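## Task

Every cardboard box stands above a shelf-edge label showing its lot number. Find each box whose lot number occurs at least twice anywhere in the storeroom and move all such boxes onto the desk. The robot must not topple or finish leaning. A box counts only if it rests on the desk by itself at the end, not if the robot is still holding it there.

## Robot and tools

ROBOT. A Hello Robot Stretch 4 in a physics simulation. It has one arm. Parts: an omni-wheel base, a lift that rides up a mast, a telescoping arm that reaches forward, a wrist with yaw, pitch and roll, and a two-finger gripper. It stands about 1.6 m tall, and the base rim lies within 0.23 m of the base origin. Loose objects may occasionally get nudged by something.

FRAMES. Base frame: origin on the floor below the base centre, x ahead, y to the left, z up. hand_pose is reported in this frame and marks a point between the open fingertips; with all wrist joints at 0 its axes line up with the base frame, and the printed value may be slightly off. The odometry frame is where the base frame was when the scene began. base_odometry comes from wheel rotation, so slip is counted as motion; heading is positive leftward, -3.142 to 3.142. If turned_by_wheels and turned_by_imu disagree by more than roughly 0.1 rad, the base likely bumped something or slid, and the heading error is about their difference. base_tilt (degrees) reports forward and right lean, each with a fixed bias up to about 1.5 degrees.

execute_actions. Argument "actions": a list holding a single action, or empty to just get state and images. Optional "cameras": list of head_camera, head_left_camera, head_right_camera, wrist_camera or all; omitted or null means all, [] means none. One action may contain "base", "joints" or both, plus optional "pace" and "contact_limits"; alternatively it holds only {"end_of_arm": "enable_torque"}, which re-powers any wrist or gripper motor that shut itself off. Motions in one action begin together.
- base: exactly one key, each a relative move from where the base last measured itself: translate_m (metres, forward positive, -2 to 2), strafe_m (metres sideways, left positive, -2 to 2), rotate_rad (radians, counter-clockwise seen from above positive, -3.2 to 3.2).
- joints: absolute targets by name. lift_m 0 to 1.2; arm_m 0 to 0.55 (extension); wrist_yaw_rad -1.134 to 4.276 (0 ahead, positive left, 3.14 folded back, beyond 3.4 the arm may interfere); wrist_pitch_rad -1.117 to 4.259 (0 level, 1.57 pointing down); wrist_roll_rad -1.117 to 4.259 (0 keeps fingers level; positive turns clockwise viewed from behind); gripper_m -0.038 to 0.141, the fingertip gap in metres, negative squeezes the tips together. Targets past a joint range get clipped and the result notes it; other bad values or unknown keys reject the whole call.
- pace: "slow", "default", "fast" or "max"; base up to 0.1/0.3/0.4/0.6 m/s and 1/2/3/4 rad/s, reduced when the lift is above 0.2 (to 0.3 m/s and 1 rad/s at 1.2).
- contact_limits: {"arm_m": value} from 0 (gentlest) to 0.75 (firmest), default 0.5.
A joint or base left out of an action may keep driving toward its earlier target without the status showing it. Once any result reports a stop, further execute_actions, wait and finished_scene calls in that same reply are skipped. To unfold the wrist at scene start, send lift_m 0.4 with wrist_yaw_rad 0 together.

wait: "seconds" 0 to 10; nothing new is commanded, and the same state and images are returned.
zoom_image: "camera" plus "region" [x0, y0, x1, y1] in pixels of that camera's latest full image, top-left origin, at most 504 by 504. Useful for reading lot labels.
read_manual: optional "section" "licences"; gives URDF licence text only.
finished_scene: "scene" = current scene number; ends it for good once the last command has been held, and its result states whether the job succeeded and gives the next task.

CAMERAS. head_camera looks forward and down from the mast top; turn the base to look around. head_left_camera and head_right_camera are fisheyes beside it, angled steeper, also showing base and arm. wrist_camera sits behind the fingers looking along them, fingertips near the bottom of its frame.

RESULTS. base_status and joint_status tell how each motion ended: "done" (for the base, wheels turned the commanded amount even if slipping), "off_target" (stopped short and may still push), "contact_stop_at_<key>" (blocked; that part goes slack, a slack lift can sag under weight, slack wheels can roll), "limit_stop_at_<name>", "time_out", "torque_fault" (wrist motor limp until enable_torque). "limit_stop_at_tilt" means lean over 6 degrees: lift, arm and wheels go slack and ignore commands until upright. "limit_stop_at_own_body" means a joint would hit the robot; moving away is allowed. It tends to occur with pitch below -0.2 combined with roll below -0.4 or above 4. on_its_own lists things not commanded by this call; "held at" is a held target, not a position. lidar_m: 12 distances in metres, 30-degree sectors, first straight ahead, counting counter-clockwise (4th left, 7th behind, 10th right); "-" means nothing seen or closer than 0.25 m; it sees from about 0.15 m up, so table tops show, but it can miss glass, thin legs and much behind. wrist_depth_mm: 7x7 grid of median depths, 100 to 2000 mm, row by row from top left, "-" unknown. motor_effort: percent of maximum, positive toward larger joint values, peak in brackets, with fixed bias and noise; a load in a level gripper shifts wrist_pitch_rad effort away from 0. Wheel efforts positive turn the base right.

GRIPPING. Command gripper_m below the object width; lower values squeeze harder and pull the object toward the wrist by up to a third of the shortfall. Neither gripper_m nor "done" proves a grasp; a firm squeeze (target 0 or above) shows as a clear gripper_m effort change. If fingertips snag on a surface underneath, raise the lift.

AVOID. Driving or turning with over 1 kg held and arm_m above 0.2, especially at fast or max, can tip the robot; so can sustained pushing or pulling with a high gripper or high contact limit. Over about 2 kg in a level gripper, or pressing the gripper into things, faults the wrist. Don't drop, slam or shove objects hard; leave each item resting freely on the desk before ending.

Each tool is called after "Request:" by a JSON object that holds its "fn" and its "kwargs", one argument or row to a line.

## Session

Request:
{"fn": "execute_actions", "kwargs": {
  "actions": []
}}

Scene clock: 0.00 s.
base_odometry: x=+0.000 y=+0.000 heading=+0.000 (m, m, rad; odometry frame)
turned_by_wheels: +0.000 (rad since the last result)
turned_by_imu: +0.000 (rad since the last result)
base_tilt: forward=-0.1 right=+0.8 (deg)
lidar_m: 0.65 0.75 1.73 1.73 0.99 0.82 0.82 0.95 2.52 1.42 0.76 0.65
base_status: not commanded
joint_positions: lift_m=+0.133 arm_m=+0.000 wrist_yaw_rad=+3.196 wrist_pitch_rad=-0.007 wrist_roll_rad=+0.016 gripper_m=+0.057
joint_status: not commanded
motor_effort: lift_m=+17 arm_m=+0 wrist_yaw_rad=+1 wrist_pitch_rad=-5 wrist_roll_rad=+0 gripper_m=-3 wheel_0=+0 wheel_1=+0 wheel_2=+0 (%)
hand_pose: x=-0.1222 y=+0.0717 z=+0.3135 quat_wxyz=(-0.027, +0.003, +0.008, +1.000) (m; base frame)
wrist_depth_mm: - 135 1808 1808 1618 1537 878 / - 120 151 1098 1138 1138 1499 / - 116 146 1708 1618 1576 1499 / - 129 184 1756 1661 1618 1537 / 136 1921 1808 1661 1618 1537 1499 / 1060 1281 195 1182 197 1098 1025 / 223 809 820 112 788 759 750
pictures: head_camera, head_left_camera, head_right_camera, wrist_camera
Images, in order (width x height): head_camera 420x560, head_left_camera 420x672, head_right_camera 420x672, wrist_camera 616x392.

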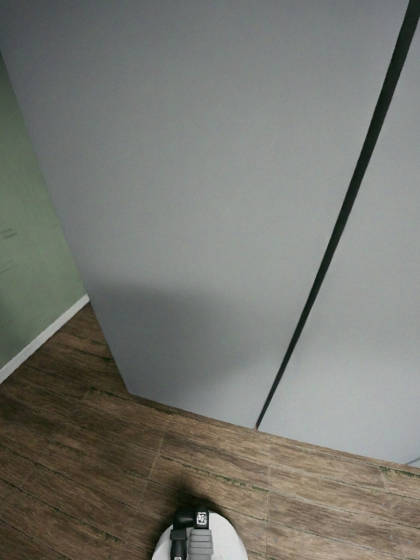

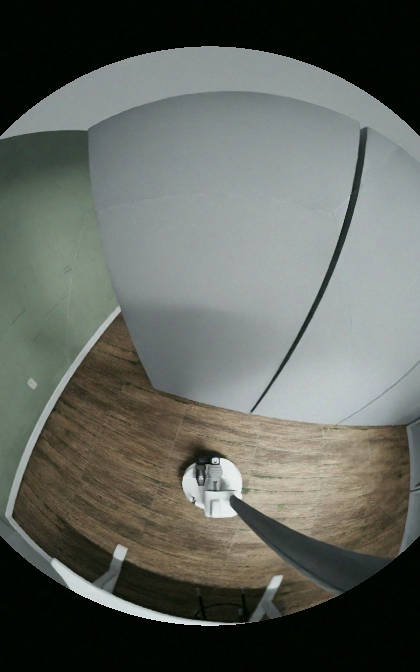

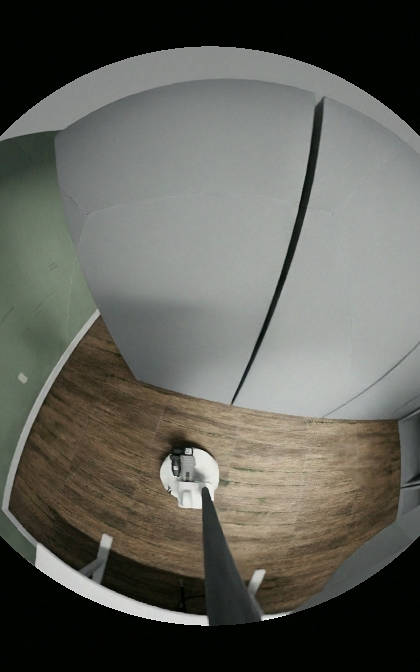

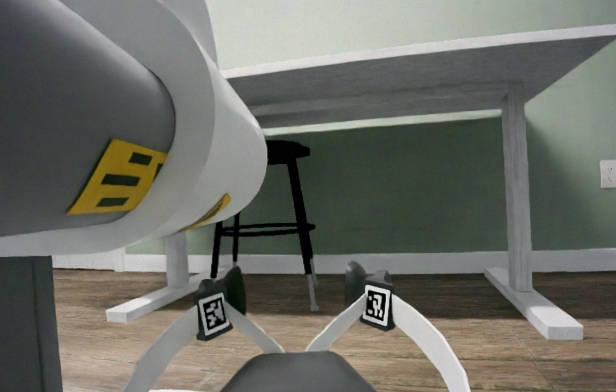

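Request:
{"fn": "execute_actions", "kwargs": {
  "actions": [
    {"base":{"rotate_rad":-1.83},"joints":{"lift_m":0.4,"wrist_yaw_rad":0,"gripper_m":0.141},"pace":"fast"}
  ],
  "cameras": ["head_camera","wrist_camera"]
}}

Scene clock: 8.47 s.
base_odometry: x=+0.000 y=+0.000 heading=-1.830 (m, m, rad; odometry frame)
turned_by_wheels: -1.830 (rad since the last result)
turned_by_imu: -1.831 (rad since the last result)
base_tilt: forward=-0.4 right=+0.7 (deg)
lidar_m: 2.51 0.99 0.68 0.63 0.66 0.91 1.74 1.75 0.87 0.81 0.85 1.13
base_status: done
joint_positions: lift_m=+0.400 arm_m=+0.000 wrist_yaw_rad=+0.000 wrist_pitch_rad=-0.007 wrist_roll_rad=+0.016 gripper_m=+0.141
joint_status: all done
motor_effort: lift_m=+21(22) arm_m=+0(0) wrist_yaw_rad=-1(6) wrist_pitch_rad=-7(6) wrist_roll_rad=+1(0) gripper_m=-1(3) wheel_0=+0(8) wheel_1=+0(7) wheel_2=+0(7) (%)
hand_pose: x=+0.4591 y=-0.0873 z=+0.5800 quat_wxyz=(+1.000, +0.008, -0.003, +0.000) (m; base frame)
wrist_depth_mm: 1255 - - - - - 1808 / 1255 - - - - - 1863 / 1205 1921 - - - - 1921 / 1205 1983 - - - - 1921 / 1182 1863 - - - - 1983 / 1229 211 - - 1618 1708 1756 / 1182 1430 1397 112 1366 1281 1281
pictures: head_camera, wrist_camera
Images, in order (width x height): head_camera 420x560, wrist_camera 616x392.

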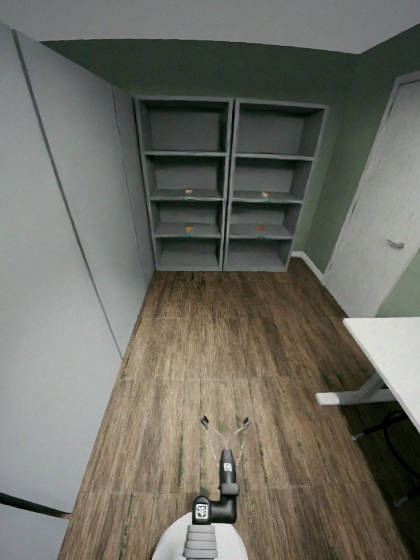

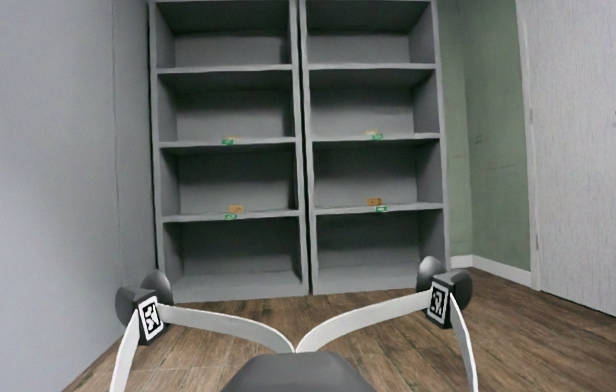

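Request:
{"fn": "execute_actions", "kwargs": {
  "actions": [
    {"base":{"translate_m":1.05},"joints":{"lift_m":0.45,"arm_m":0.5},"pace":"max"}
  ],
  "cameras": ["head_camera","wrist_camera"]
}}

Scene clock: 18.70 s.
base_odometry: x=-0.269 y=-1.015 heading=-1.830 (m, m, rad; odometry frame)
turned_by_wheels: +0.000 (rad since the last result)
turned_by_imu: +0.001 (rad since the last result)
base_tilt: forward=-0.2 right=+0.6 (deg)
lidar_m: 1.45 1.05 0.74 0.68 0.70 0.95 2.81 1.19 0.82 0.80 1.55 1.54
base_status: done
joint_positions: lift_m=+0.450 arm_m=+0.499 wrist_yaw_rad=+0.000 wrist_pitch_rad=-0.007 wrist_roll_rad=+0.016 gripper_m=+0.141
joint_status: all done
motor_effort: lift_m=+20(25) arm_m=+8(9) wrist_yaw_rad=+0(2) wrist_pitch_rad=-7(7) wrist_roll_rad=+1(0) gripper_m=+0(1) wheel_0=-2(7) wheel_1=-2(7) wheel_2=+0(12) (%)
hand_pose: x=+0.9581 y=-0.0874 z=+0.6300 quat_wxyz=(+1.000, +0.008, -0.004, +0.000) (m; base frame)
wrist_depth_mm: 1138 1182 1205 759 1229 1255 1160 / 798 866 891 768 960 991 1008 / 1138 1160 1182 842 1229 1255 1255 / 1138 1160 1205 878 1255 1308 1281 / 1098 904 1025 809 842 976 1098 / 1138 211 1160 960 768 1281 1281 / 1138 1160 1182 112 1255 1229 1160
pictures: head_camera, wrist_camera
Images, in order (width x height): head_camera 420x560, wrist_camera 616x392.

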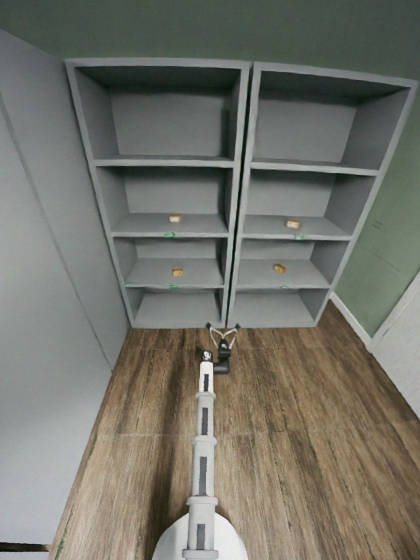

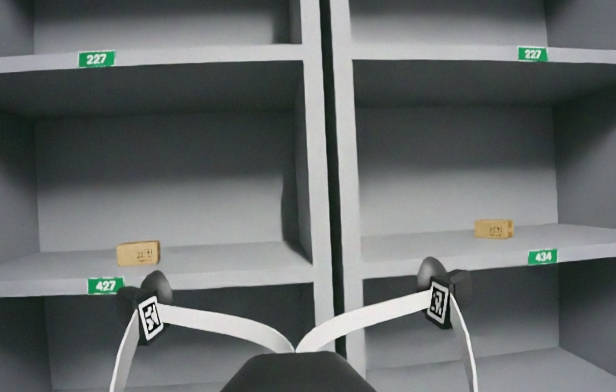

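Request:
{"fn": "zoom_image", "kwargs": {
  "camera": "head_camera",
  "region": [130, 190, 340, 260]
}}

Region (130, 190, 340, 260) of head_camera's 420x560 image, scaled by 2.400, with more detail than that image has.

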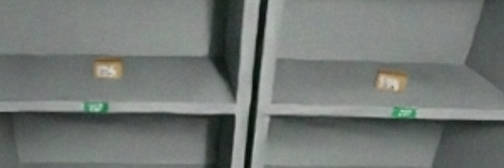

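Request:
{"fn": "execute_actions", "kwargs": {
  "actions": [
    {"base":{"rotate_rad":0.22},"joints":{"lift_m":0.98,"arm_m":0.3,"wrist_pitch_rad":0.4},"pace":"fast"}
  ],
  "cameras": []
}}

Request:
{"fn": "execute_actions", "kwargs": {
  "actions": [
    {"base":{"translate_m":0.65},"pace":"fast"}
  ],
  "cameras": ["head_camera","wrist_camera"]
}}

Scene clock: 50.90 s.
base_odometry: x=-0.269 y=-1.015 heading=-1.610 (m, m, rad; odometry frame)
turned_by_wheels: +0.220 (rad since the last result)
turned_by_imu: +0.220 (rad since the last result)
base_tilt: forward=-0.1 right=+0.6 (deg)
lidar_m: 1.44 0.84 0.70 0.68 0.77 1.26 2.81 0.95 0.78 1.55 1.72 1.47
base_status: done
joint_positions: lift_m=+0.980 arm_m=+0.301 wrist_yaw_rad=+0.000 wrist_pitch_rad=+0.402 wrist_roll_rad=+0.016 gripper_m=+0.141
joint_status: all done
motor_effort: lift_m=+21(23) arm_m=-8(6) wrist_yaw_rad=+1(3) wrist_pitch_rad=-7(8) wrist_roll_rad=+1(1) gripper_m=+0(0) wheel_0=-1(7) wheel_1=-1(9) wheel_2=+0(8) (%)
hand_pose: x=+0.7377 y=-0.0875 z=+1.0450 quat_wxyz=(+0.980, +0.008, +0.200, -0.002) (m; base frame)
wrist_depth_mm: 842 1008 1336 1255 1229 820 1160 / 842 1060 1336 1281 1205 991 1205 / 842 1025 1430 1464 1118 931 1281 / 842 1118 1537 1537 1464 1464 1397 / 854 1182 1281 1229 1138 1118 1138 / 854 211 1537 1618 1160 1576 1499 / 842 1078 1430 112 1308 1308 1308
pictures: none
No camera images: the call's "cameras" was empty. Leave "cameras" out to get every camera's image.

Scene clock: 54.17 s.
base_odometry: x=-0.295 y=-1.665 heading=-1.611 (m, m, rad; odometry frame)
turned_by_wheels: +0.000 (rad since the last result)
turned_by_imu: +0.000 (rad since the last result)
base_tilt: forward=-0.2 right=+0.7 (deg)
lidar_m: 0.81 0.72 0.58 0.58 0.65 1.05 2.19 1.21 1.41 1.62 1.01 0.82
base_status: done
joint_positions: lift_m=+0.980 arm_m=+0.301 wrist_yaw_rad=+0.000 wrist_pitch_rad=+0.402 wrist_roll_rad=+0.016 gripper_m=+0.141
joint_status: not commanded
motor_effort: lift_m=+20(21) arm_m=-8(7) wrist_yaw_rad=+1(1) wrist_pitch_rad=-5(6) wrist_roll_rad=+1(0) gripper_m=+0(0) wheel_0=-1(2) wheel_1=-1(5) wheel_2=+1(9) (%)
hand_pose: x=+0.7377 y=-0.0875 z=+1.0450 quat_wxyz=(+0.980, +0.008, +0.200, -0.002) (m; base frame)
wrist_depth_mm: 621 715 691 683 661 640 559 / 627 750 732 723 707 683 559 / 621 759 750 654 715 699 544 / 504 496 488 480 469 459 459 / 389 373 362 359 351 347 343 / 640 211 891 931 343 334 500 / 634 768 809 112 798 741 535
pictures: head_camera, wrist_camera
Images, in order (width x height): head_camera 420x560, wrist_camera 616x392.

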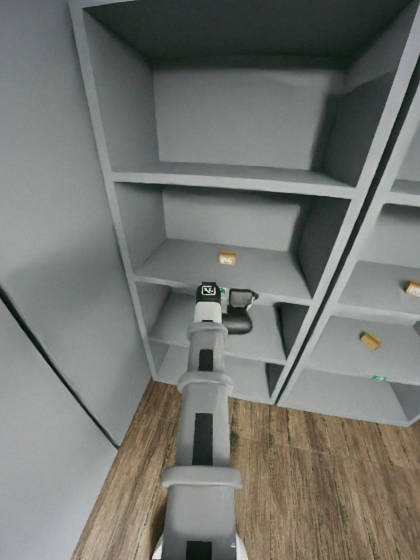

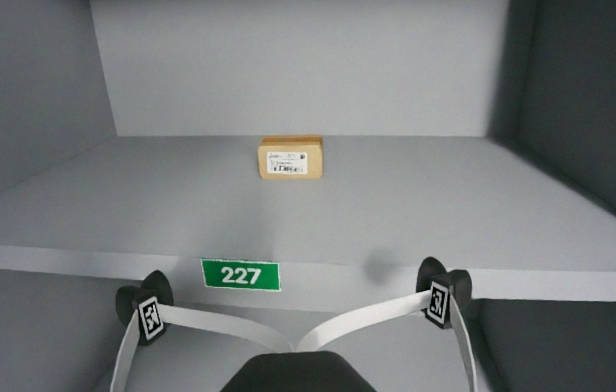

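Request:
{"fn": "execute_actions", "kwargs": {
  "actions": [
    {"joints":{"lift_m":0.968,"arm_m":0.5},"pace":"fast"}
  ],
  "cameras": ["wrist_camera"]
}}

Scene clock: 62.50 s.
base_odometry: x=-0.295 y=-1.665 heading=-1.611 (m, m, rad; odometry frame)
turned_by_wheels: +0.000 (rad since the last result)
turned_by_imu: +0.000 (rad since the last result)
base_tilt: forward=-0.4 right=+0.6 (deg)
lidar_m: 0.81 0.73 0.58 0.57 0.65 1.05 2.18 1.21 1.39 1.62 1.00 0.83
base_status: not commanded
joint_positions: lift_m=+0.968 arm_m=+0.499 wrist_yaw_rad=+0.000 wrist_pitch_rad=+0.402 wrist_roll_rad=+0.016 gripper_m=+0.141
joint_status: all done
motor_effort: lift_m=+14(20) arm_m=+8(9) wrist_yaw_rad=+1(1) wrist_pitch_rad=-5(6) wrist_roll_rad=+0(0) gripper_m=+0(1) wheel_0=-1(1) wheel_1=-1(1) wheel_2=+1(1) (%)
hand_pose: x=+0.9350 y=-0.0874 z=+1.0336 quat_wxyz=(+0.980, +0.008, +0.200, -0.002) (m; base frame)
wrist_depth_mm: 535 530 512 500 496 473 466 / 564 559 544 535 517 492 492 / 574 591 574 559 554 530 517 / 480 469 436 340 442 433 430 / 345 343 340 338 330 325 322 / 270 211 268 266 243 249 255 / 226 223 226 112 224 216 215
pictures: wrist_camera
Images, in order (width x height): wrist_camera 616x392.

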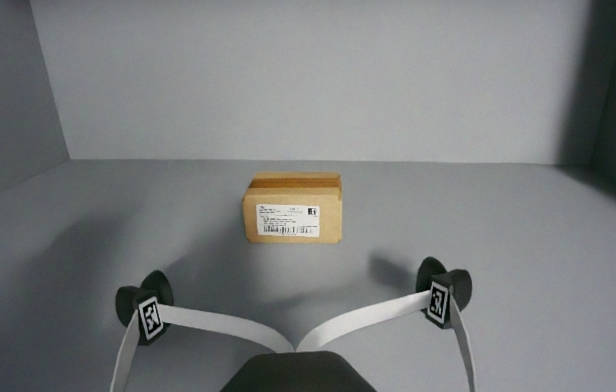

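Request:
{"fn": "execute_actions", "kwargs": {
  "actions": [
    {"base":{"translate_m":0.105},"joints":{"lift_m":0.964,"arm_m":0.545},"pace":"fast"}
  ],
  "cameras": ["wrist_camera"]
}}

Request:
{"fn": "execute_actions", "kwargs": {
  "actions": [
    {"joints":{"gripper_m":0.05}}
  ],
  "cameras": ["wrist_camera"]
}}

Scene clock: 79.67 s.
base_odometry: x=-0.299 y=-1.770 heading=-1.611 (m, m, rad; odometry frame)
turned_by_wheels: +0.000 (rad since the last result)
turned_by_imu: +0.000 (rad since the last result)
base_tilt: forward=+0.0 right=+0.6 (deg)
lidar_m: 0.68 0.70 0.55 0.55 0.64 1.03 2.22 1.29 1.61 1.66 0.87 0.72
base_status: done
joint_positions: lift_m=+0.964 arm_m=+0.544 wrist_yaw_rad=+0.000 wrist_pitch_rad=+0.402 wrist_roll_rad=+0.016 gripper_m=+0.141
joint_status: all done
motor_effort: lift_m=+14(14) arm_m=+7(8) wrist_yaw_rad=+0(2) wrist_pitch_rad=-6(6) wrist_roll_rad=+0(0) gripper_m=-1(0) wheel_0=-1(5) wheel_1=-1(6) wheel_2=+1(9) (%)
hand_pose: x=+0.9800 y=-0.0874 z=+1.0296 quat_wxyz=(+0.980, +0.008, +0.200, -0.002) (m; base frame)
wrist_depth_mm: 389 384 373 362 353 345 334 / 415 404 397 387 375 366 353 / 449 433 424 410 399 387 375 / 462 452 442 424 413 399 392 / 336 338 334 236 322 317 314 / 265 211 198 195 197 242 251 / 221 217 211 112 213 210 211
pictures: wrist_camera
Images, in order (width x height): wrist_camera 616x392.

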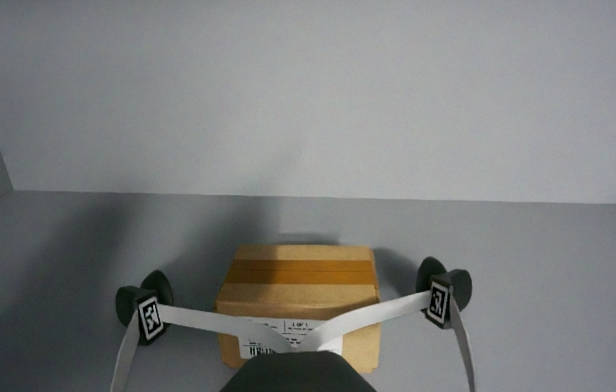

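Scene clock: 81.60 s.
base_odometry: x=-0.299 y=-1.770 heading=-1.611 (m, m, rad; odometry frame)
turned_by_wheels: +0.000 (rad since the last result)
turned_by_imu: +0.000 (rad since the last result)
base_tilt: forward=-0.2 right=+0.6 (deg)
lidar_m: 0.71 0.70 0.55 0.55 0.62 1.03 2.19 1.29 1.62 1.67 0.87 0.71
base_status: not commanded
joint_positions: lift_m=+0.964 arm_m=+0.544 wrist_yaw_rad=+0.000 wrist_pitch_rad=+0.403 wrist_roll_rad=+0.016 gripper_m=+0.050
joint_status: all done
motor_effort: lift_m=+14(14) arm_m=+8(8) wrist_yaw_rad=+0(0) wrist_pitch_rad=-10(7) wrist_roll_rad=+1(0) gripper_m=-19(20) wheel_0=-2(1) wheel_1=-1(1) wheel_2=+1(1) (%)
hand_pose: x=+0.9799 y=-0.0874 z=+1.0294 quat_wxyz=(+0.980, +0.008, +0.200, -0.002) (m; base frame)
wrist_depth_mm: 392 384 375 366 353 347 338 / 418 404 399 387 373 366 355 / 449 433 421 404 399 387 377 / 459 449 439 424 413 399 389 / 336 336 330 228 322 314 309 / 263 262 186 182 187 251 250 / 219 209 195 112 212 208 210
pictures: wrist_camera
Images, in order (width x height): wrist_camera 616x392.

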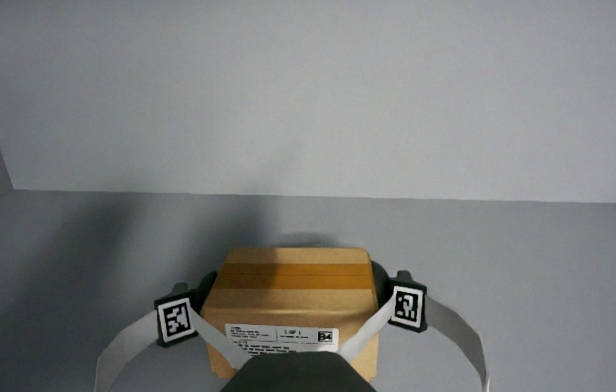

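Request:
{"fn": "execute_actions", "kwargs": {
  "actions": [
    {"joints":{"lift_m":0.997},"pace":"fast"}
  ],
  "cameras": []
}}

Request:
{"fn": "execute_actions", "kwargs": {
  "actions": [
    {"base":{"translate_m":-0.5},"joints":{"arm_m":0.05},"pace":"fast"}
  ],
  "cameras": []
}}

Request:
{"fn": "execute_actions", "kwargs": {
  "actions": [
    {"base":{"rotate_rad":-2.2},"joints":{"lift_m":0.75},"pace":"fast"}
  ],
  "cameras": ["head_camera"]
}}

Scene clock: 94.30 s.
base_odometry: x=-0.299 y=-1.770 heading=-1.611 (m, m, rad; odometry frame)
turned_by_wheels: +0.000 (rad since the last result)
turned_by_imu: +0.000 (rad since the last result)
base_tilt: forward=-0.2 right=+0.6 (deg)
lidar_m: 0.71 0.70 0.56 0.56 0.63 1.03 2.22 1.28 1.61 1.68 0.87 0.73
base_status: not commanded
joint_positions: lift_m=+0.997 arm_m=+0.544 wrist_yaw_rad=+0.000 wrist_pitch_rad=+0.403 wrist_roll_rad=+0.016 gripper_m=+0.050
joint_status: all done
motor_effort: lift_m=+21(22) arm_m=+8(8) wrist_yaw_rad=+1(0) wrist_pitch_rad=-9(10) wrist_roll_rad=+1(1) gripper_m=-17(18) wheel_0=-1(1) wheel_1=-2(1) wheel_2=+1(1) (%)
hand_pose: x=+0.9799 y=-0.0874 z=+1.0617 quat_wxyz=(+0.980, +0.008, +0.200, -0.002) (m; base frame)
wrist_depth_mm: 394 387 373 362 353 343 336 / 421 407 397 384 375 366 357 / 449 433 421 410 397 384 377 / 473 466 449 433 421 413 399 / 397 397 392 227 382 373 368 / 310 312 187 183 186 300 294 / 260 249 195 112 251 247 248
pictures: none
No camera images: the call's "cameras" was empty. Leave "cameras" out to get every camera's image.

Scene clock: 97.17 s.
base_odometry: x=-0.279 y=-1.270 heading=-1.611 (m, m, rad; odometry frame)
turned_by_wheels: +0.000 (rad since the last result)
turned_by_imu: +0.000 (rad since the last result)
base_tilt: forward=-0.3 right=+0.4 (deg)
lidar_m: 1.20 0.82 0.66 0.65 0.75 1.18 1.96 1.01 0.93 1.58 1.48 1.21
base_status: done
joint_positions: lift_m=+0.997 arm_m=+0.051 wrist_yaw_rad=+0.000 wrist_pitch_rad=+0.403 wrist_roll_rad=+0.016 gripper_m=+0.050
joint_status: all done
motor_effort: lift_m=+21(21) arm_m=-7(9) wrist_yaw_rad=+1(1) wrist_pitch_rad=-11(10) wrist_roll_rad=+0(0) gripper_m=-18(18) wheel_0=+0(6) wheel_1=+0(3) wheel_2=+0(10) (%)
hand_pose: x=+0.4875 y=-0.0875 z=+1.0617 quat_wxyz=(+0.980, +0.008, +0.200, -0.002) (m; base frame)
wrist_depth_mm: 831 1025 1281 1229 1205 809 1160 / 842 1060 1366 1336 1281 917 1182 / 831 1042 1430 1397 1098 917 1308 / 831 1098 1537 1464 1430 1430 1397 / 854 1160 1255 228 1160 1138 1160 / 866 1042 186 182 187 1537 1499 / 854 976 195 112 1229 1336 1308
pictures: none
No camera images: the call's "cameras" was empty. Leave "cameras" out to get every camera's image.

Scene clock: 99.80 s.
base_odometry: x=-0.279 y=-1.270 heading=+2.472 (m, m, rad; odometry frame)
turned_by_wheels: -2.200 (rad since the last result)
turned_by_imu: -2.202 (rad since the last result)
base_tilt: forward=-0.3 right=+0.6 (deg)
lidar_m: 0.92 1.56 1.65 1.25 1.22 0.91 0.66 0.63 0.69 0.98 3.03 1.11
base_status: done
joint_positions: lift_m=+0.750 arm_m=+0.051 wrist_yaw_rad=+0.000 wrist_pitch_rad=+0.403 wrist_roll_rad=+0.016 gripper_m=+0.050
joint_status: all done
motor_effort: lift_m=+15(16) arm_m=-8(7) wrist_yaw_rad=+1(1) wrist_pitch_rad=-10(9) wrist_roll_rad=+0(1) gripper_m=-18(19) wheel_0=-1(6) wheel_1=-1(5) wheel_2=-2(5) (%)
hand_pose: x=+0.4876 y=-0.0874 z=+0.8152 quat_wxyz=(+0.980, +0.008, +0.200, -0.002) (m; base frame)
wrist_depth_mm: 1060 1182 1308 1464 1661 - - / 1118 1229 1336 1499 1708 1708 - / 1138 1281 991 878 960 1756 - / 1205 1366 1464 1618 - - - / 1255 1430 1537 228 1708 1661 1661 / 1281 1366 186 182 187 1366 1336 / 1182 1118 195 112 1138 1118 1138
pictures: head_camera
Images, in order (width x height): head_camera 420x560.

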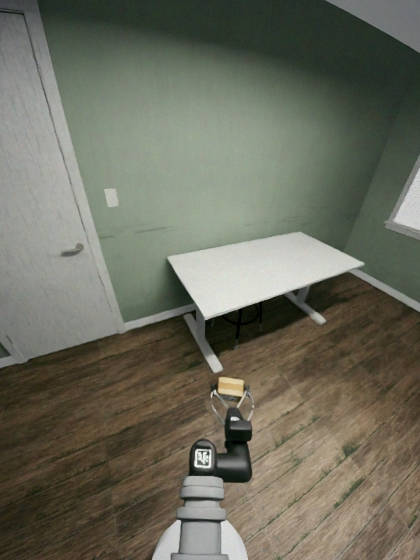

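Request:
{"fn": "execute_actions", "kwargs": {
  "actions": [
    {"base":{"translate_m":0.28},"joints":{"arm_m":0.545},"pace":"fast"}
  ],
  "cameras": ["head_camera","wrist_camera"]
}}

Scene clock: 107.80 s.
base_odometry: x=-0.499 y=-1.096 heading=+2.472 (m, m, rad; odometry frame)
turned_by_wheels: +0.000 (rad since the last result)
turned_by_imu: +0.000 (rad since the last result)
base_tilt: forward=-0.3 right=+0.5 (deg)
lidar_m: 0.63 1.34 1.43 1.38 1.33 1.24 0.92 0.90 0.95 1.36 2.90 0.76
base_status: done
joint_positions: lift_m=+0.750 arm_m=+0.544 wrist_yaw_rad=+0.000 wrist_pitch_rad=+0.403 wrist_roll_rad=+0.016 gripper_m=+0.050
joint_status: all done
motor_effort: lift_m=+15(15) arm_m=+8(6) wrist_yaw_rad=+1(2) wrist_pitch_rad=-10(10) wrist_roll_rad=+1(0) gripper_m=-19(18) wheel_0=-2(4) wheel_1=-1(5) wheel_2=+2(11) (%)
hand_pose: x=+0.9799 y=-0.0873 z=+0.8152 quat_wxyz=(+0.980, +0.008, +0.200, -0.001) (m; base frame)
wrist_depth_mm: 544 597 676 750 866 1025 1229 / 569 621 691 788 904 1118 1308 / 585 654 750 820 854 831 831 / 591 603 580 580 569 559 549 / 439 436 436 227 427 418 410 / 349 347 186 182 186 332 329 / 290 276 195 112 279 274 279
pictures: head_camera, wrist_camera
Images, in order (width x height): head_camera 420x560, wrist_camera 616x392.

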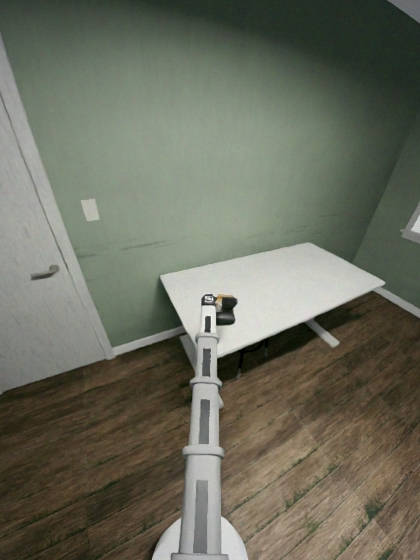

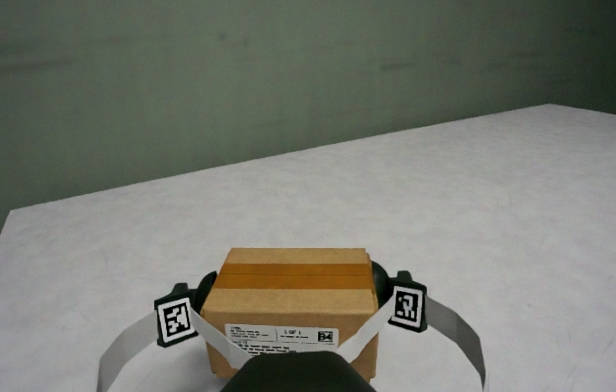

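Request:
{"fn": "execute_actions", "kwargs": {
  "actions": [
    {"base":{"rotate_rad":-0.15},"joints":{"lift_m":0.694}}
  ],
  "cameras": []
}}

Request:
{"fn": "execute_actions", "kwargs": {
  "actions": [
    {"joints":{"gripper_m":0.125}}
  ],
  "cameras": []
}}

Request:
{"fn": "execute_actions", "kwargs": {
  "actions": [
    {"joints":{"lift_m":0.8,"arm_m":0.3},"pace":"fast"}
  ],
  "cameras": ["wrist_camera"]
}}

Request:
{"fn": "execute_actions", "kwargs": {
  "actions": [
    {"base":{"rotate_rad":1.9},"joints":{"lift_m":0.975,"gripper_m":0.141},"pace":"fast"}
  ],
  "cameras": []
}}

Request:
{"fn": "execute_actions", "kwargs": {
  "actions": [
    {"base":{"translate_m":0.45},"pace":"fast"}
  ],
  "cameras": ["wrist_camera","head_camera"]
}}

Scene clock: 123.47 s.
base_odometry: x=-0.499 y=-1.096 heading=+2.322 (m, m, rad; odometry frame)
turned_by_wheels: -0.150 (rad since the last result)
turned_by_imu: -0.150 (rad since the last result)
base_tilt: forward=-0.3 right=+0.6 (deg)
lidar_m: 0.63 0.79 1.35 1.44 1.34 1.39 0.97 0.88 0.91 1.18 2.90 0.93
base_status: done
joint_positions: lift_m=+0.694 arm_m=+0.544 wrist_yaw_rad=+0.000 wrist_pitch_rad=+0.403 wrist_roll_rad=+0.016 gripper_m=+0.050
joint_status: all done
motor_effort: lift_m=+15(14) arm_m=+8(8) wrist_yaw_rad=+2(4) wrist_pitch_rad=-9(9) wrist_roll_rad=+0(1) gripper_m=-18(17) wheel_0=+0(6) wheel_1=-1(6) wheel_2=+1(6) (%)
hand_pose: x=+0.9799 y=-0.0875 z=+0.7593 quat_wxyz=(+0.980, +0.008, +0.200, -0.002) (m; base frame)
wrist_depth_mm: 603 683 788 917 1138 1430 1756 / 634 699 820 960 1118 1430 1921 / 627 699 691 668 647 634 627 / 459 455 449 439 433 427 421 / 338 334 330 228 322 319 314 / 265 264 186 182 187 253 250 / 220 209 195 112 212 208 211
pictures: none
No camera images: the call's "cameras" was empty. Leave "cameras" out to get every camera's image.

Scene clock: 125.13 s.
base_odometry: x=-0.499 y=-1.096 heading=+2.322 (m, m, rad; odometry frame)
turned_by_wheels: +0.000 (rad since the last result)
turned_by_imu: +0.000 (rad since the last result)
base_tilt: forward=-0.2 right=+0.8 (deg)
lidar_m: 0.65 0.80 1.33 1.44 1.33 1.37 0.97 0.89 0.91 1.19 2.88 0.91
base_status: not commanded
joint_positions: lift_m=+0.694 arm_m=+0.544 wrist_yaw_rad=+0.000 wrist_pitch_rad=+0.403 wrist_roll_rad=+0.016 gripper_m=+0.125
joint_status: all done
motor_effort: lift_m=+14(14) arm_m=+8(8) wrist_yaw_rad=+1(1) wrist_pitch_rad=-8(8) wrist_roll_rad=+0(1) gripper_m=-1(16) wheel_0=+0(1) wheel_1=-1(1) wheel_2=+1(1) (%)
hand_pose: x=+0.9799 y=-0.0875 z=+0.7594 quat_wxyz=(+0.980, +0.008, +0.200, -0.002) (m; base frame)
wrist_depth_mm: 603 676 788 931 1098 1430 1808 / 621 707 820 946 1098 1397 1863 / 627 699 691 668 647 634 634 / 462 459 449 442 430 427 421 / 338 338 334 237 325 320 314 / 266 244 198 195 196 253 252 / 222 217 211 112 213 211 211
pictures: none
No camera images: the call's "cameras" was empty. Leave "cameras" out to get every camera's image.

Scene clock: 126.70 s.
base_odometry: x=-0.499 y=-1.096 heading=+2.322 (m, m, rad; odometry frame)
turned_by_wheels: +0.000 (rad since the last result)
turned_by_imu: +0.000 (rad since the last result)
base_tilt: forward=-0.1 right=+0.5 (deg)
lidar_m: 0.64 0.79 1.35 1.48 1.34 1.39 0.97 0.89 0.91 1.19 2.89 0.92
base_status: not commanded
joint_positions: lift_m=+0.800 arm_m=+0.301 wrist_yaw_rad=+0.000 wrist_pitch_rad=+0.402 wrist_roll_rad=+0.016 gripper_m=+0.125
joint_status: all done
motor_effort: lift_m=+21(22) arm_m=-8(8) wrist_yaw_rad=+0(1) wrist_pitch_rad=-7(8) wrist_roll_rad=-1(1) gripper_m=+0(1) wheel_0=-1(1) wheel_1=-1(1) wheel_2=+1(1) (%)
hand_pose: x=+0.7377 y=-0.0875 z=+0.8650 quat_wxyz=(+0.980, +0.008, +0.200, -0.002) (m; base frame)
wrist_depth_mm: 768 842 976 1160 1430 1808 - / 788 891 1025 1205 1499 1921 - / 809 931 1008 1078 1060 1025 991 / 750 723 715 715 699 691 788 / 539 535 525 477 517 554 1756 / 421 389 418 418 216 1397 1397 / 351 347 353 112 1229 1160 1182
pictures: wrist_camera
Images, in order (width x height): wrist_camera 616x392.

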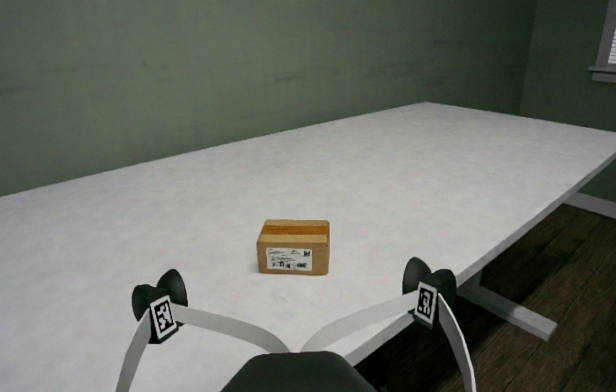

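Scene clock: 128.83 s.
base_odometry: x=-0.499 y=-1.096 heading=-2.061 (m, m, rad; odometry frame)
turned_by_wheels: +1.900 (rad since the last result)
turned_by_imu: +1.902 (rad since the last result)
base_tilt: forward=-0.3 right=+0.5 (deg)
lidar_m: 1.34 1.33 1.06 0.89 0.91 1.05 1.81 1.22 0.68 0.65 1.34 1.55
base_status: done
joint_positions: lift_m=+0.975 arm_m=+0.301 wrist_yaw_rad=+0.000 wrist_pitch_rad=+0.402 wrist_roll_rad=+0.016 gripper_m=+0.141
joint_status: all done
motor_effort: lift_m=+20(22) arm_m=-8(8) wrist_yaw_rad=+0(2) wrist_pitch_rad=-7(5) wrist_roll_rad=+1(0) gripper_m=+0(1) wheel_0=+1(6) wheel_1=+1(6) wheel_2=+0(7) (%)
hand_pose: x=+0.7378 y=-0.0873 z=+1.0401 quat_wxyz=(+0.980, +0.008, +0.200, -0.001) (m; base frame)
wrist_depth_mm: 683 1098 1160 1229 1205 1281 1078 / 732 1098 1205 1336 1138 1366 1118 / 759 854 1281 1397 1255 1430 1160 / 1182 904 1397 1464 1308 1537 1205 / 1205 917 1182 1182 1205 1576 1205 / 976 211 1042 1661 1366 1499 1229 / 1308 1060 1397 112 1366 1397 1255
pictures: none
No camera images: the call's "cameras" was empty. Leave "cameras" out to get every camera's image.

Scene clock: 131.63 s.
base_odometry: x=-0.711 y=-1.493 heading=-2.061 (m, m, rad; odometry frame)
turned_by_wheels: +0.000 (rad since the last result)
turned_by_imu: +0.000 (rad since the last result)
base_tilt: forward=-0.2 right=+0.6 (deg)
lidar_m: 0.91 0.90 1.06 1.02 1.00 1.20 2.08 0.95 0.84 1.17 1.19 1.07
base_status: done
joint_positions: lift_m=+0.975 arm_m=+0.301 wrist_yaw_rad=+0.000 wrist_pitch_rad=+0.402 wrist_roll_rad=+0.016 gripper_m=+0.141
joint_status: not commanded
motor_effort: lift_m=+20(20) arm_m=-8(8) wrist_yaw_rad=+0(0) wrist_pitch_rad=-5(7) wrist_roll_rad=+0(1) gripper_m=-1(0) wheel_0=-1(6) wheel_1=-2(6) wheel_2=+2(10) (%)
hand_pose: x=+0.7377 y=-0.0874 z=+1.0401 quat_wxyz=(+0.980, +0.008, +0.200, -0.002) (m; base frame)
wrist_depth_mm: 691 732 788 842 878 699 554 / 707 778 831 891 931 707 585 / 691 759 723 591 691 661 615 / 496 480 477 500 549 715 976 / 404 891 991 1098 1078 778 1078 / 627 211 960 946 854 768 1118 / 597 788 820 112 798 788 1138
pictures: head_camera, wrist_camera
Images, in order (width x height): head_camera 420x560, wrist_camera 616x392.

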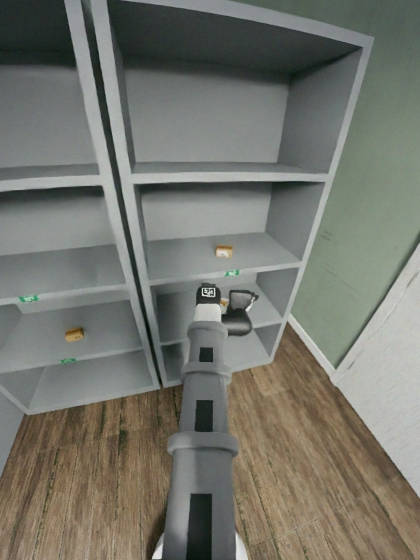

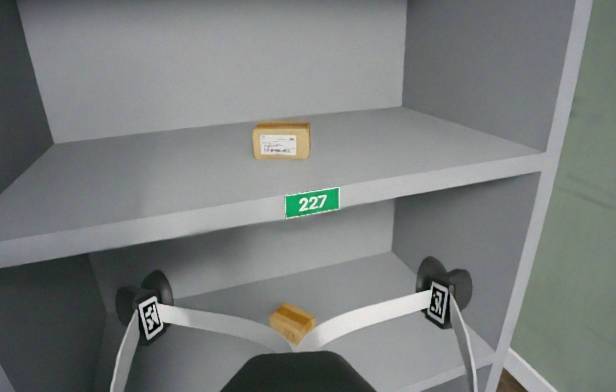

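Request:
{"fn": "execute_actions", "kwargs": {
  "actions": []
}}

Scene clock: 157.87 s.
base_odometry: x=-0.711 y=-1.493 heading=-2.061 (m, m, rad; odometry frame)
turned_by_wheels: +0.000 (rad since the last result)
turned_by_imu: +0.000 (rad since the last result)
base_tilt: forward=-0.2 right=+0.6 (deg)
lidar_m: 0.91 0.89 1.06 1.01 1.02 1.20 2.09 0.95 0.85 1.16 1.17 1.06
base_status: done
joint_positions: lift_m=+0.975 arm_m=+0.301 wrist_yaw_rad=+0.000 wrist_pitch_rad=+0.402 wrist_roll_rad=+0.016 gripper_m=+0.141
joint_status: not commanded
motor_effort: lift_m=+20(20) arm_m=-7(8) wrist_yaw_rad=+1(0) wrist_pitch_rad=-6(7) wrist_roll_rad=+0(1) gripper_m=-1(0) wheel_0=-2(6) wheel_1=-1(6) wheel_2=+2(10) (%)
hand_pose: x=+0.7377 y=-0.0874 z=+1.0401 quat_wxyz=(+0.980, +0.008, +0.200, -0.002) (m; base frame)
wrist_depth_mm: 676 732 798 842 891 691 559 / 715 759 820 891 960 699 585 / 699 759 732 603 699 668 615 / 496 484 469 504 544 723 1008 / 402 878 1008 1078 1098 768 1098 / 627 211 960 960 866 759 1118 / 597 788 798 112 798 798 1138
pictures: head_camera, head_left_camera, head_right_camera, wrist_camera
Images, in order (width x height): head_camera 420x560, head_left_camera 420x672, head_right_camera 420x672, wrist_camera 616x392.

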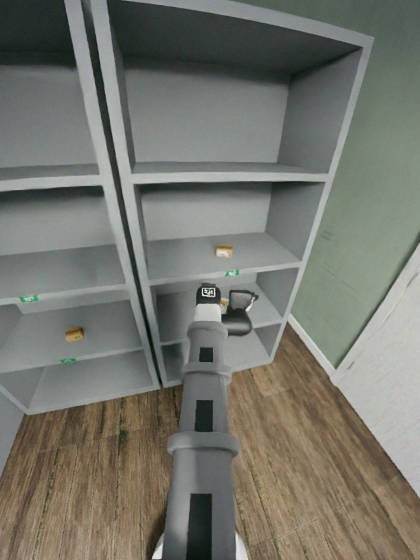

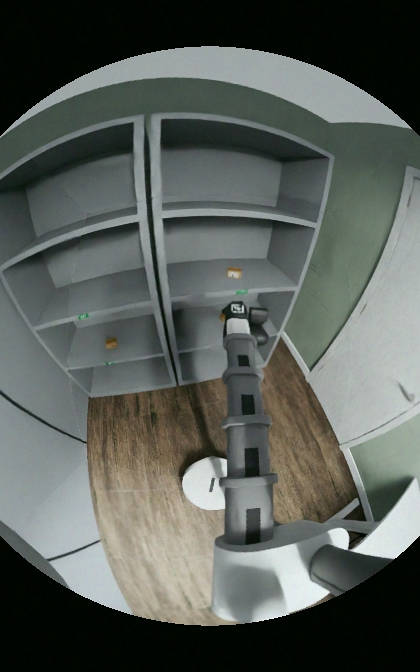

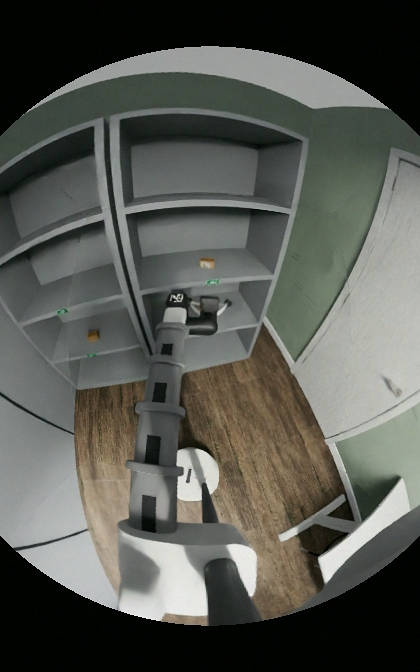

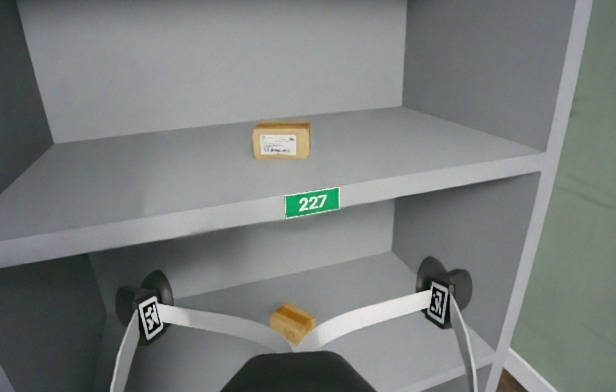

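Request:
{"fn": "execute_actions", "kwargs": {
  "actions": [
    {"base":{"translate_m":0.07},"joints":{"arm_m":0.545,"lift_m":0.97},"pace":"fast"}
  ],
  "cameras": ["wrist_camera"]
}}

Scene clock: 166.90 s.
base_odometry: x=-0.744 y=-1.555 heading=-2.061 (m, m, rad; odometry frame)
turned_by_wheels: +0.000 (rad since the last result)
turned_by_imu: +0.001 (rad since the last result)
base_tilt: forward=-0.2 right=+0.7 (deg)
lidar_m: 0.84 0.82 0.97 1.04 1.03 1.21 2.10 0.93 0.85 1.16 1.19 0.98
base_status: done
joint_positions: lift_m=+0.970 arm_m=+0.544 wrist_yaw_rad=+0.000 wrist_pitch_rad=+0.402 wrist_roll_rad=+0.016 gripper_m=+0.141
joint_status: all done
motor_effort: lift_m=+15(18) arm_m=+7(9) wrist_yaw_rad=+1(2) wrist_pitch_rad=-5(7) wrist_roll_rad=+0(1) gripper_m=+0(0) wheel_0=+0(2) wheel_1=+0(5) wheel_2=+1(9) (%)
hand_pose: x=+0.9800 y=-0.0874 z=+1.0356 quat_wxyz=(+0.980, +0.008, +0.200, -0.002) (m; base frame)
wrist_depth_mm: 452 477 517 549 597 580 466 / 473 504 544 585 634 603 488 / 492 530 574 609 654 597 496 / 477 469 459 427 449 436 436 / 351 347 317 306 332 329 325 / 274 211 273 268 244 250 259 / 229 224 229 112 227 229 512
pictures: wrist_camera
Images, in order (width x height): wrist_camera 616x392.

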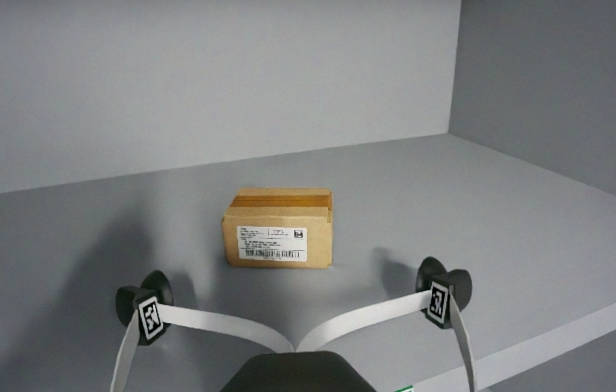

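Request:
{"fn": "execute_actions", "kwargs": {
  "actions": [
    {"base":{"translate_m":0.107},"joints":{"lift_m":0.964,"wrist_yaw_rad":0.04}}
  ],
  "cameras": ["wrist_camera"]
}}

Request:
{"fn": "execute_actions", "kwargs": {
  "actions": [
    {"joints":{"gripper_m":0.05}}
  ],
  "cameras": ["wrist_camera"]
}}

Scene clock: 180.53 s.
base_odometry: x=-0.794 y=-1.649 heading=-2.061 (m, m, rad; odometry frame)
turned_by_wheels: +0.000 (rad since the last result)
turned_by_imu: +0.000 (rad since the last result)
base_tilt: forward=-0.3 right=+0.6 (deg)
lidar_m: 0.74 0.73 0.86 1.07 1.08 1.23 2.17 0.97 1.01 1.14 1.17 0.87
base_status: done
joint_positions: lift_m=+0.964 arm_m=+0.544 wrist_yaw_rad=+0.040 wrist_pitch_rad=+0.402 wrist_roll_rad=+0.016 gripper_m=+0.141
joint_status: all done
motor_effort: lift_m=+14(13) arm_m=+8(8) wrist_yaw_rad=+1(4) wrist_pitch_rad=-6(5) wrist_roll_rad=+0(0) gripper_m=+0(1) wheel_0=+0(3) wheel_1=+0(2) wheel_2=+0(8) (%)
hand_pose: x=+0.9833 y=-0.0768 z=+1.0296 quat_wxyz=(+0.980, +0.004, +0.200, +0.018) (m; base frame)
wrist_depth_mm: 373 392 418 442 473 517 466 / 384 410 439 469 504 539 473 / 407 436 462 496 539 554 492 / 424 442 445 442 430 424 418 / 336 334 332 236 322 317 312 / 264 212 201 196 199 243 250 / 220 217 213 112 213 211 211
pictures: wrist_camera
Images, in order (width x height): wrist_camera 616x392.

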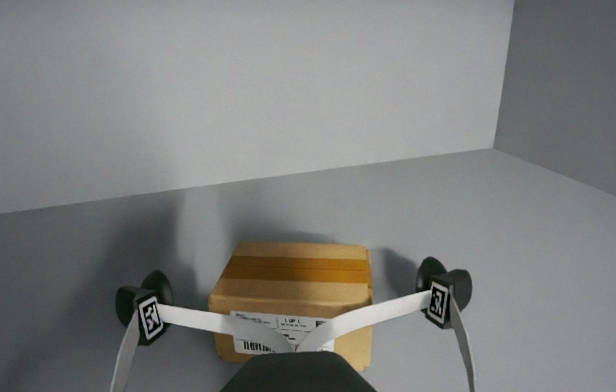

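Scene clock: 182.47 s.
base_odometry: x=-0.794 y=-1.649 heading=-2.061 (m, m, rad; odometry frame)
turned_by_wheels: +0.000 (rad since the last result)
turned_by_imu: +0.000 (rad since the last result)
base_tilt: forward=-0.1 right=+0.6 (deg)
lidar_m: 0.73 0.73 0.86 1.06 1.07 1.25 2.15 0.97 1.01 1.15 1.16 0.88
base_status: not commanded
joint_positions: lift_m=+0.964 arm_m=+0.544 wrist_yaw_rad=+0.040 wrist_pitch_rad=+0.403 wrist_roll_rad=+0.016 gripper_m=+0.050
joint_status: all done
motor_effort: lift_m=+14(14) arm_m=+8(8) wrist_yaw_rad=+1(1) wrist_pitch_rad=-8(8) wrist_roll_rad=+0(1) gripper_m=-19(18) wheel_0=+0(0) wheel_1=+0(0) wheel_2=+0(0) (%)
hand_pose: x=+0.9832 y=-0.0768 z=+1.0295 quat_wxyz=(+0.980, +0.004, +0.200, +0.018) (m; base frame)
wrist_depth_mm: 370 389 421 439 477 508 459 / 387 410 439 473 504 549 469 / 407 433 466 500 539 559 484 / 421 442 445 439 430 421 415 / 336 334 330 228 322 314 314 / 263 264 189 186 186 252 249 / 220 209 198 112 211 210 210
pictures: wrist_camera
Images, in order (width x height): wrist_camera 616x392.

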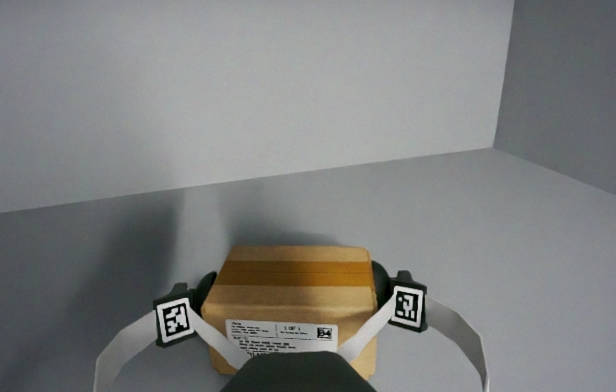

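Request:
{"fn": "execute_actions", "kwargs": {
  "actions": [
    {"joints":{"lift_m":0.997},"pace":"fast"}
  ],
  "cameras": []
}}

Request:
{"fn": "execute_actions", "kwargs": {
  "actions": [
    {"base":{"translate_m":-0.3},"joints":{"arm_m":0.0,"wrist_yaw_rad":0},"pace":"max"}
  ],
  "cameras": []
}}

Request:
{"fn": "execute_actions", "kwargs": {
  "actions": [
    {"base":{"rotate_rad":-2.3},"joints":{"lift_m":0.78},"pace":"max"}
  ],
  "cameras": ["head_camera","wrist_camera"]
}}

Scene clock: 201.03 s.
base_odometry: x=-0.794 y=-1.649 heading=-2.061 (m, m, rad; odometry frame)
turned_by_wheels: +0.000 (rad since the last result)
turned_by_imu: +0.000 (rad since the last result)
base_tilt: forward=-0.2 right=+0.7 (deg)
lidar_m: 0.73 0.73 0.85 1.07 1.07 1.26 2.20 0.97 1.00 1.14 1.15 0.86
base_status: not commanded
joint_positions: lift_m=+0.997 arm_m=+0.544 wrist_yaw_rad=+0.040 wrist_pitch_rad=+0.403 wrist_roll_rad=+0.016 gripper_m=+0.050
joint_status: all done
motor_effort: lift_m=+21(21) arm_m=+8(8) wrist_yaw_rad=+1(1) wrist_pitch_rad=-7(8) wrist_roll_rad=+1(1) gripper_m=-18(18) wheel_0=+0(0) wheel_1=+0(0) wheel_2=+0(0) (%)
hand_pose: x=+0.9832 y=-0.0768 z=+1.0618 quat_wxyz=(+0.980, +0.004, +0.200, +0.018) (m; base frame)
wrist_depth_mm: 373 397 415 442 477 504 459 / 387 410 439 473 504 539 477 / 402 430 462 496 539 574 492 / 433 455 488 517 508 500 466 / 399 397 387 228 377 377 368 / 312 312 189 186 186 300 294 / 260 247 196 112 249 246 248
pictures: none
No camera images: the call's "cameras" was empty. Leave "cameras" out to get every camera's image.

Scene clock: 203.30 s.
base_odometry: x=-0.653 y=-1.385 heading=-2.061 (m, m, rad; odometry frame)
turned_by_wheels: +0.000 (rad since the last result)
turned_by_imu: +0.000 (rad since the last result)
base_tilt: forward=-0.2 right=+0.6 (deg)
lidar_m: 1.03 1.03 1.18 0.98 0.99 1.17 1.98 1.04 0.77 1.20 1.22 1.21
base_status: done
joint_positions: lift_m=+0.997 arm_m=+0.001 wrist_yaw_rad=+0.000 wrist_pitch_rad=+0.403 wrist_roll_rad=+0.016 gripper_m=+0.050
joint_status: all done
motor_effort: lift_m=+21(21) arm_m=-7(8) wrist_yaw_rad=+1(3) wrist_pitch_rad=-9(9) wrist_roll_rad=+0(1) gripper_m=-19(18) wheel_0=+0(5) wheel_1=+0(5) wheel_2=-2(10) (%)
hand_pose: x=+0.4375 y=-0.0875 z=+1.0617 quat_wxyz=(+0.980, +0.008, +0.200, -0.002) (m; base frame)
wrist_depth_mm: 661 1078 1160 1229 1182 1229 1098 / 699 1118 1205 1281 1138 1336 1118 / 778 798 931 1008 1118 1397 1160 / 1138 946 1366 1464 1308 1499 1160 / 1229 878 1255 228 1205 1576 1229 / 991 904 190 185 187 1537 1281 / 1366 960 198 112 1397 1430 1229
pictures: none
No camera images: the call's "cameras" was empty. Leave "cameras" out to get every camera's image.

Scene clock: 206.00 s.
base_odometry: x=-0.653 y=-1.385 heading=+1.922 (m, m, rad; odometry frame)
turned_by_wheels: -2.300 (rad since the last result)
turned_by_imu: -2.302 (rad since the last result)
base_tilt: forward=+0.0 right=+0.5 (deg)
lidar_m: 0.76 0.85 1.22 1.31 1.06 1.03 1.10 1.03 0.97 1.03 1.46 1.81
base_status: done
joint_positions: lift_m=+0.780 arm_m=+0.001 wrist_yaw_rad=+0.000 wrist_pitch_rad=+0.403 wrist_roll_rad=+0.016 gripper_m=+0.050
joint_status: all done
motor_effort: lift_m=+16(20) arm_m=-7(7) wrist_yaw_rad=+2(0) wrist_pitch_rad=-9(9) wrist_roll_rad=+0(1) gripper_m=-19(19) wheel_0=-1(3) wheel_1=-2(5) wheel_2=+0(5) (%)
hand_pose: x=+0.4376 y=-0.0874 z=+0.8452 quat_wxyz=(+0.980, +0.008, +0.200, -0.002) (m; base frame)
wrist_depth_mm: 1078 1308 1756 - - - - / 1098 1366 1661 - - - - / 1042 1060 931 1160 - - - / 798 683 778 - - - - / 1205 1205 1708 228 1808 1708 1708 / 1229 976 189 186 187 1397 1366 / 1182 1042 197 112 1182 1160 1160
pictures: head_camera, wrist_camera
Images, in order (width x height): head_camera 420x560, wrist_camera 616x392.

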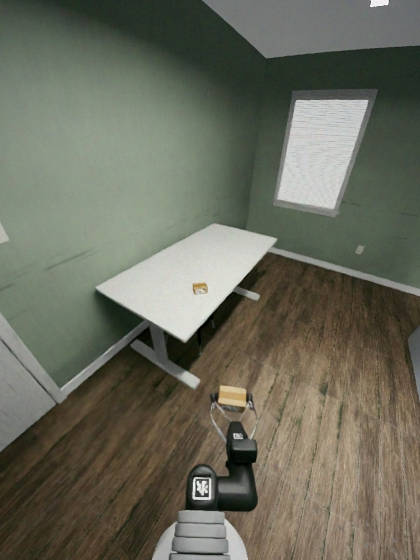

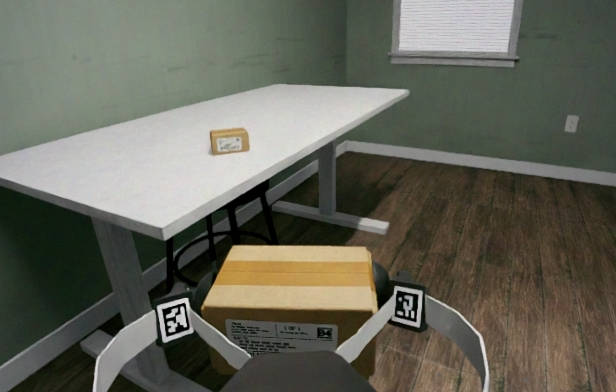

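Request:
{"fn": "execute_actions", "kwargs": {
  "actions": [
    {"base":{"translate_m":0.5},"joints":{"arm_m":0.545},"pace":"max"}
  ],
  "cameras": ["head_camera","wrist_camera"]
}}

Scene clock: 219.40 s.
base_odometry: x=-0.825 y=-0.915 heading=+1.922 (m, m, rad; odometry frame)
turned_by_wheels: +0.000 (rad since the last result)
turned_by_imu: +0.000 (rad since the last result)
base_tilt: forward=-0.2 right=+0.7 (deg)
lidar_m: 0.32 0.29 0.71 1.02 1.45 1.46 1.57 1.28 1.23 1.31 1.82 0.84
base_status: done
joint_positions: lift_m=+0.780 arm_m=+0.544 wrist_yaw_rad=+0.000 wrist_pitch_rad=+0.403 wrist_roll_rad=+0.016 gripper_m=+0.050
joint_status: all done
motor_effort: lift_m=+16(16) arm_m=+8(10) wrist_yaw_rad=+0(3) wrist_pitch_rad=-8(8) wrist_roll_rad=+0(0) gripper_m=-18(19) wheel_0=-2(7) wheel_1=-1(7) wheel_2=+1(11) (%)
hand_pose: x=+0.9800 y=-0.0873 z=+0.8452 quat_wxyz=(+0.980, +0.008, +0.200, -0.001) (m; base frame)
wrist_depth_mm: 603 732 976 1336 1921 1708 1576 / 615 750 991 1397 - 1863 1708 / 627 768 931 991 976 1863 1808 / 627 676 661 654 634 621 1808 / 500 500 492 227 477 473 517 / 392 394 189 186 186 377 387 / 327 312 198 112 315 307 317
pictures: head_camera, wrist_camera
Images, in order (width x height): head_camera 420x560, wrist_camera 616x392.

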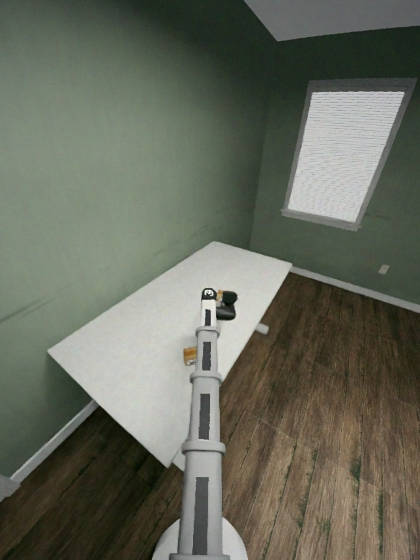

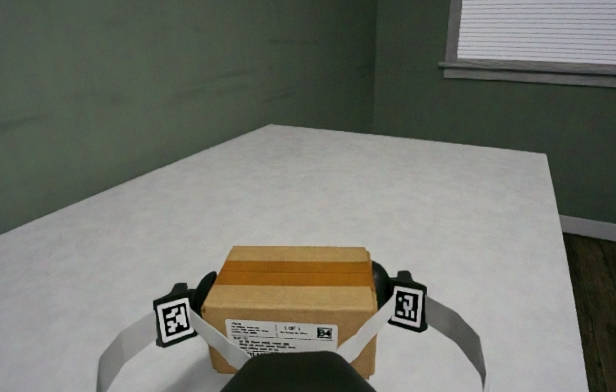

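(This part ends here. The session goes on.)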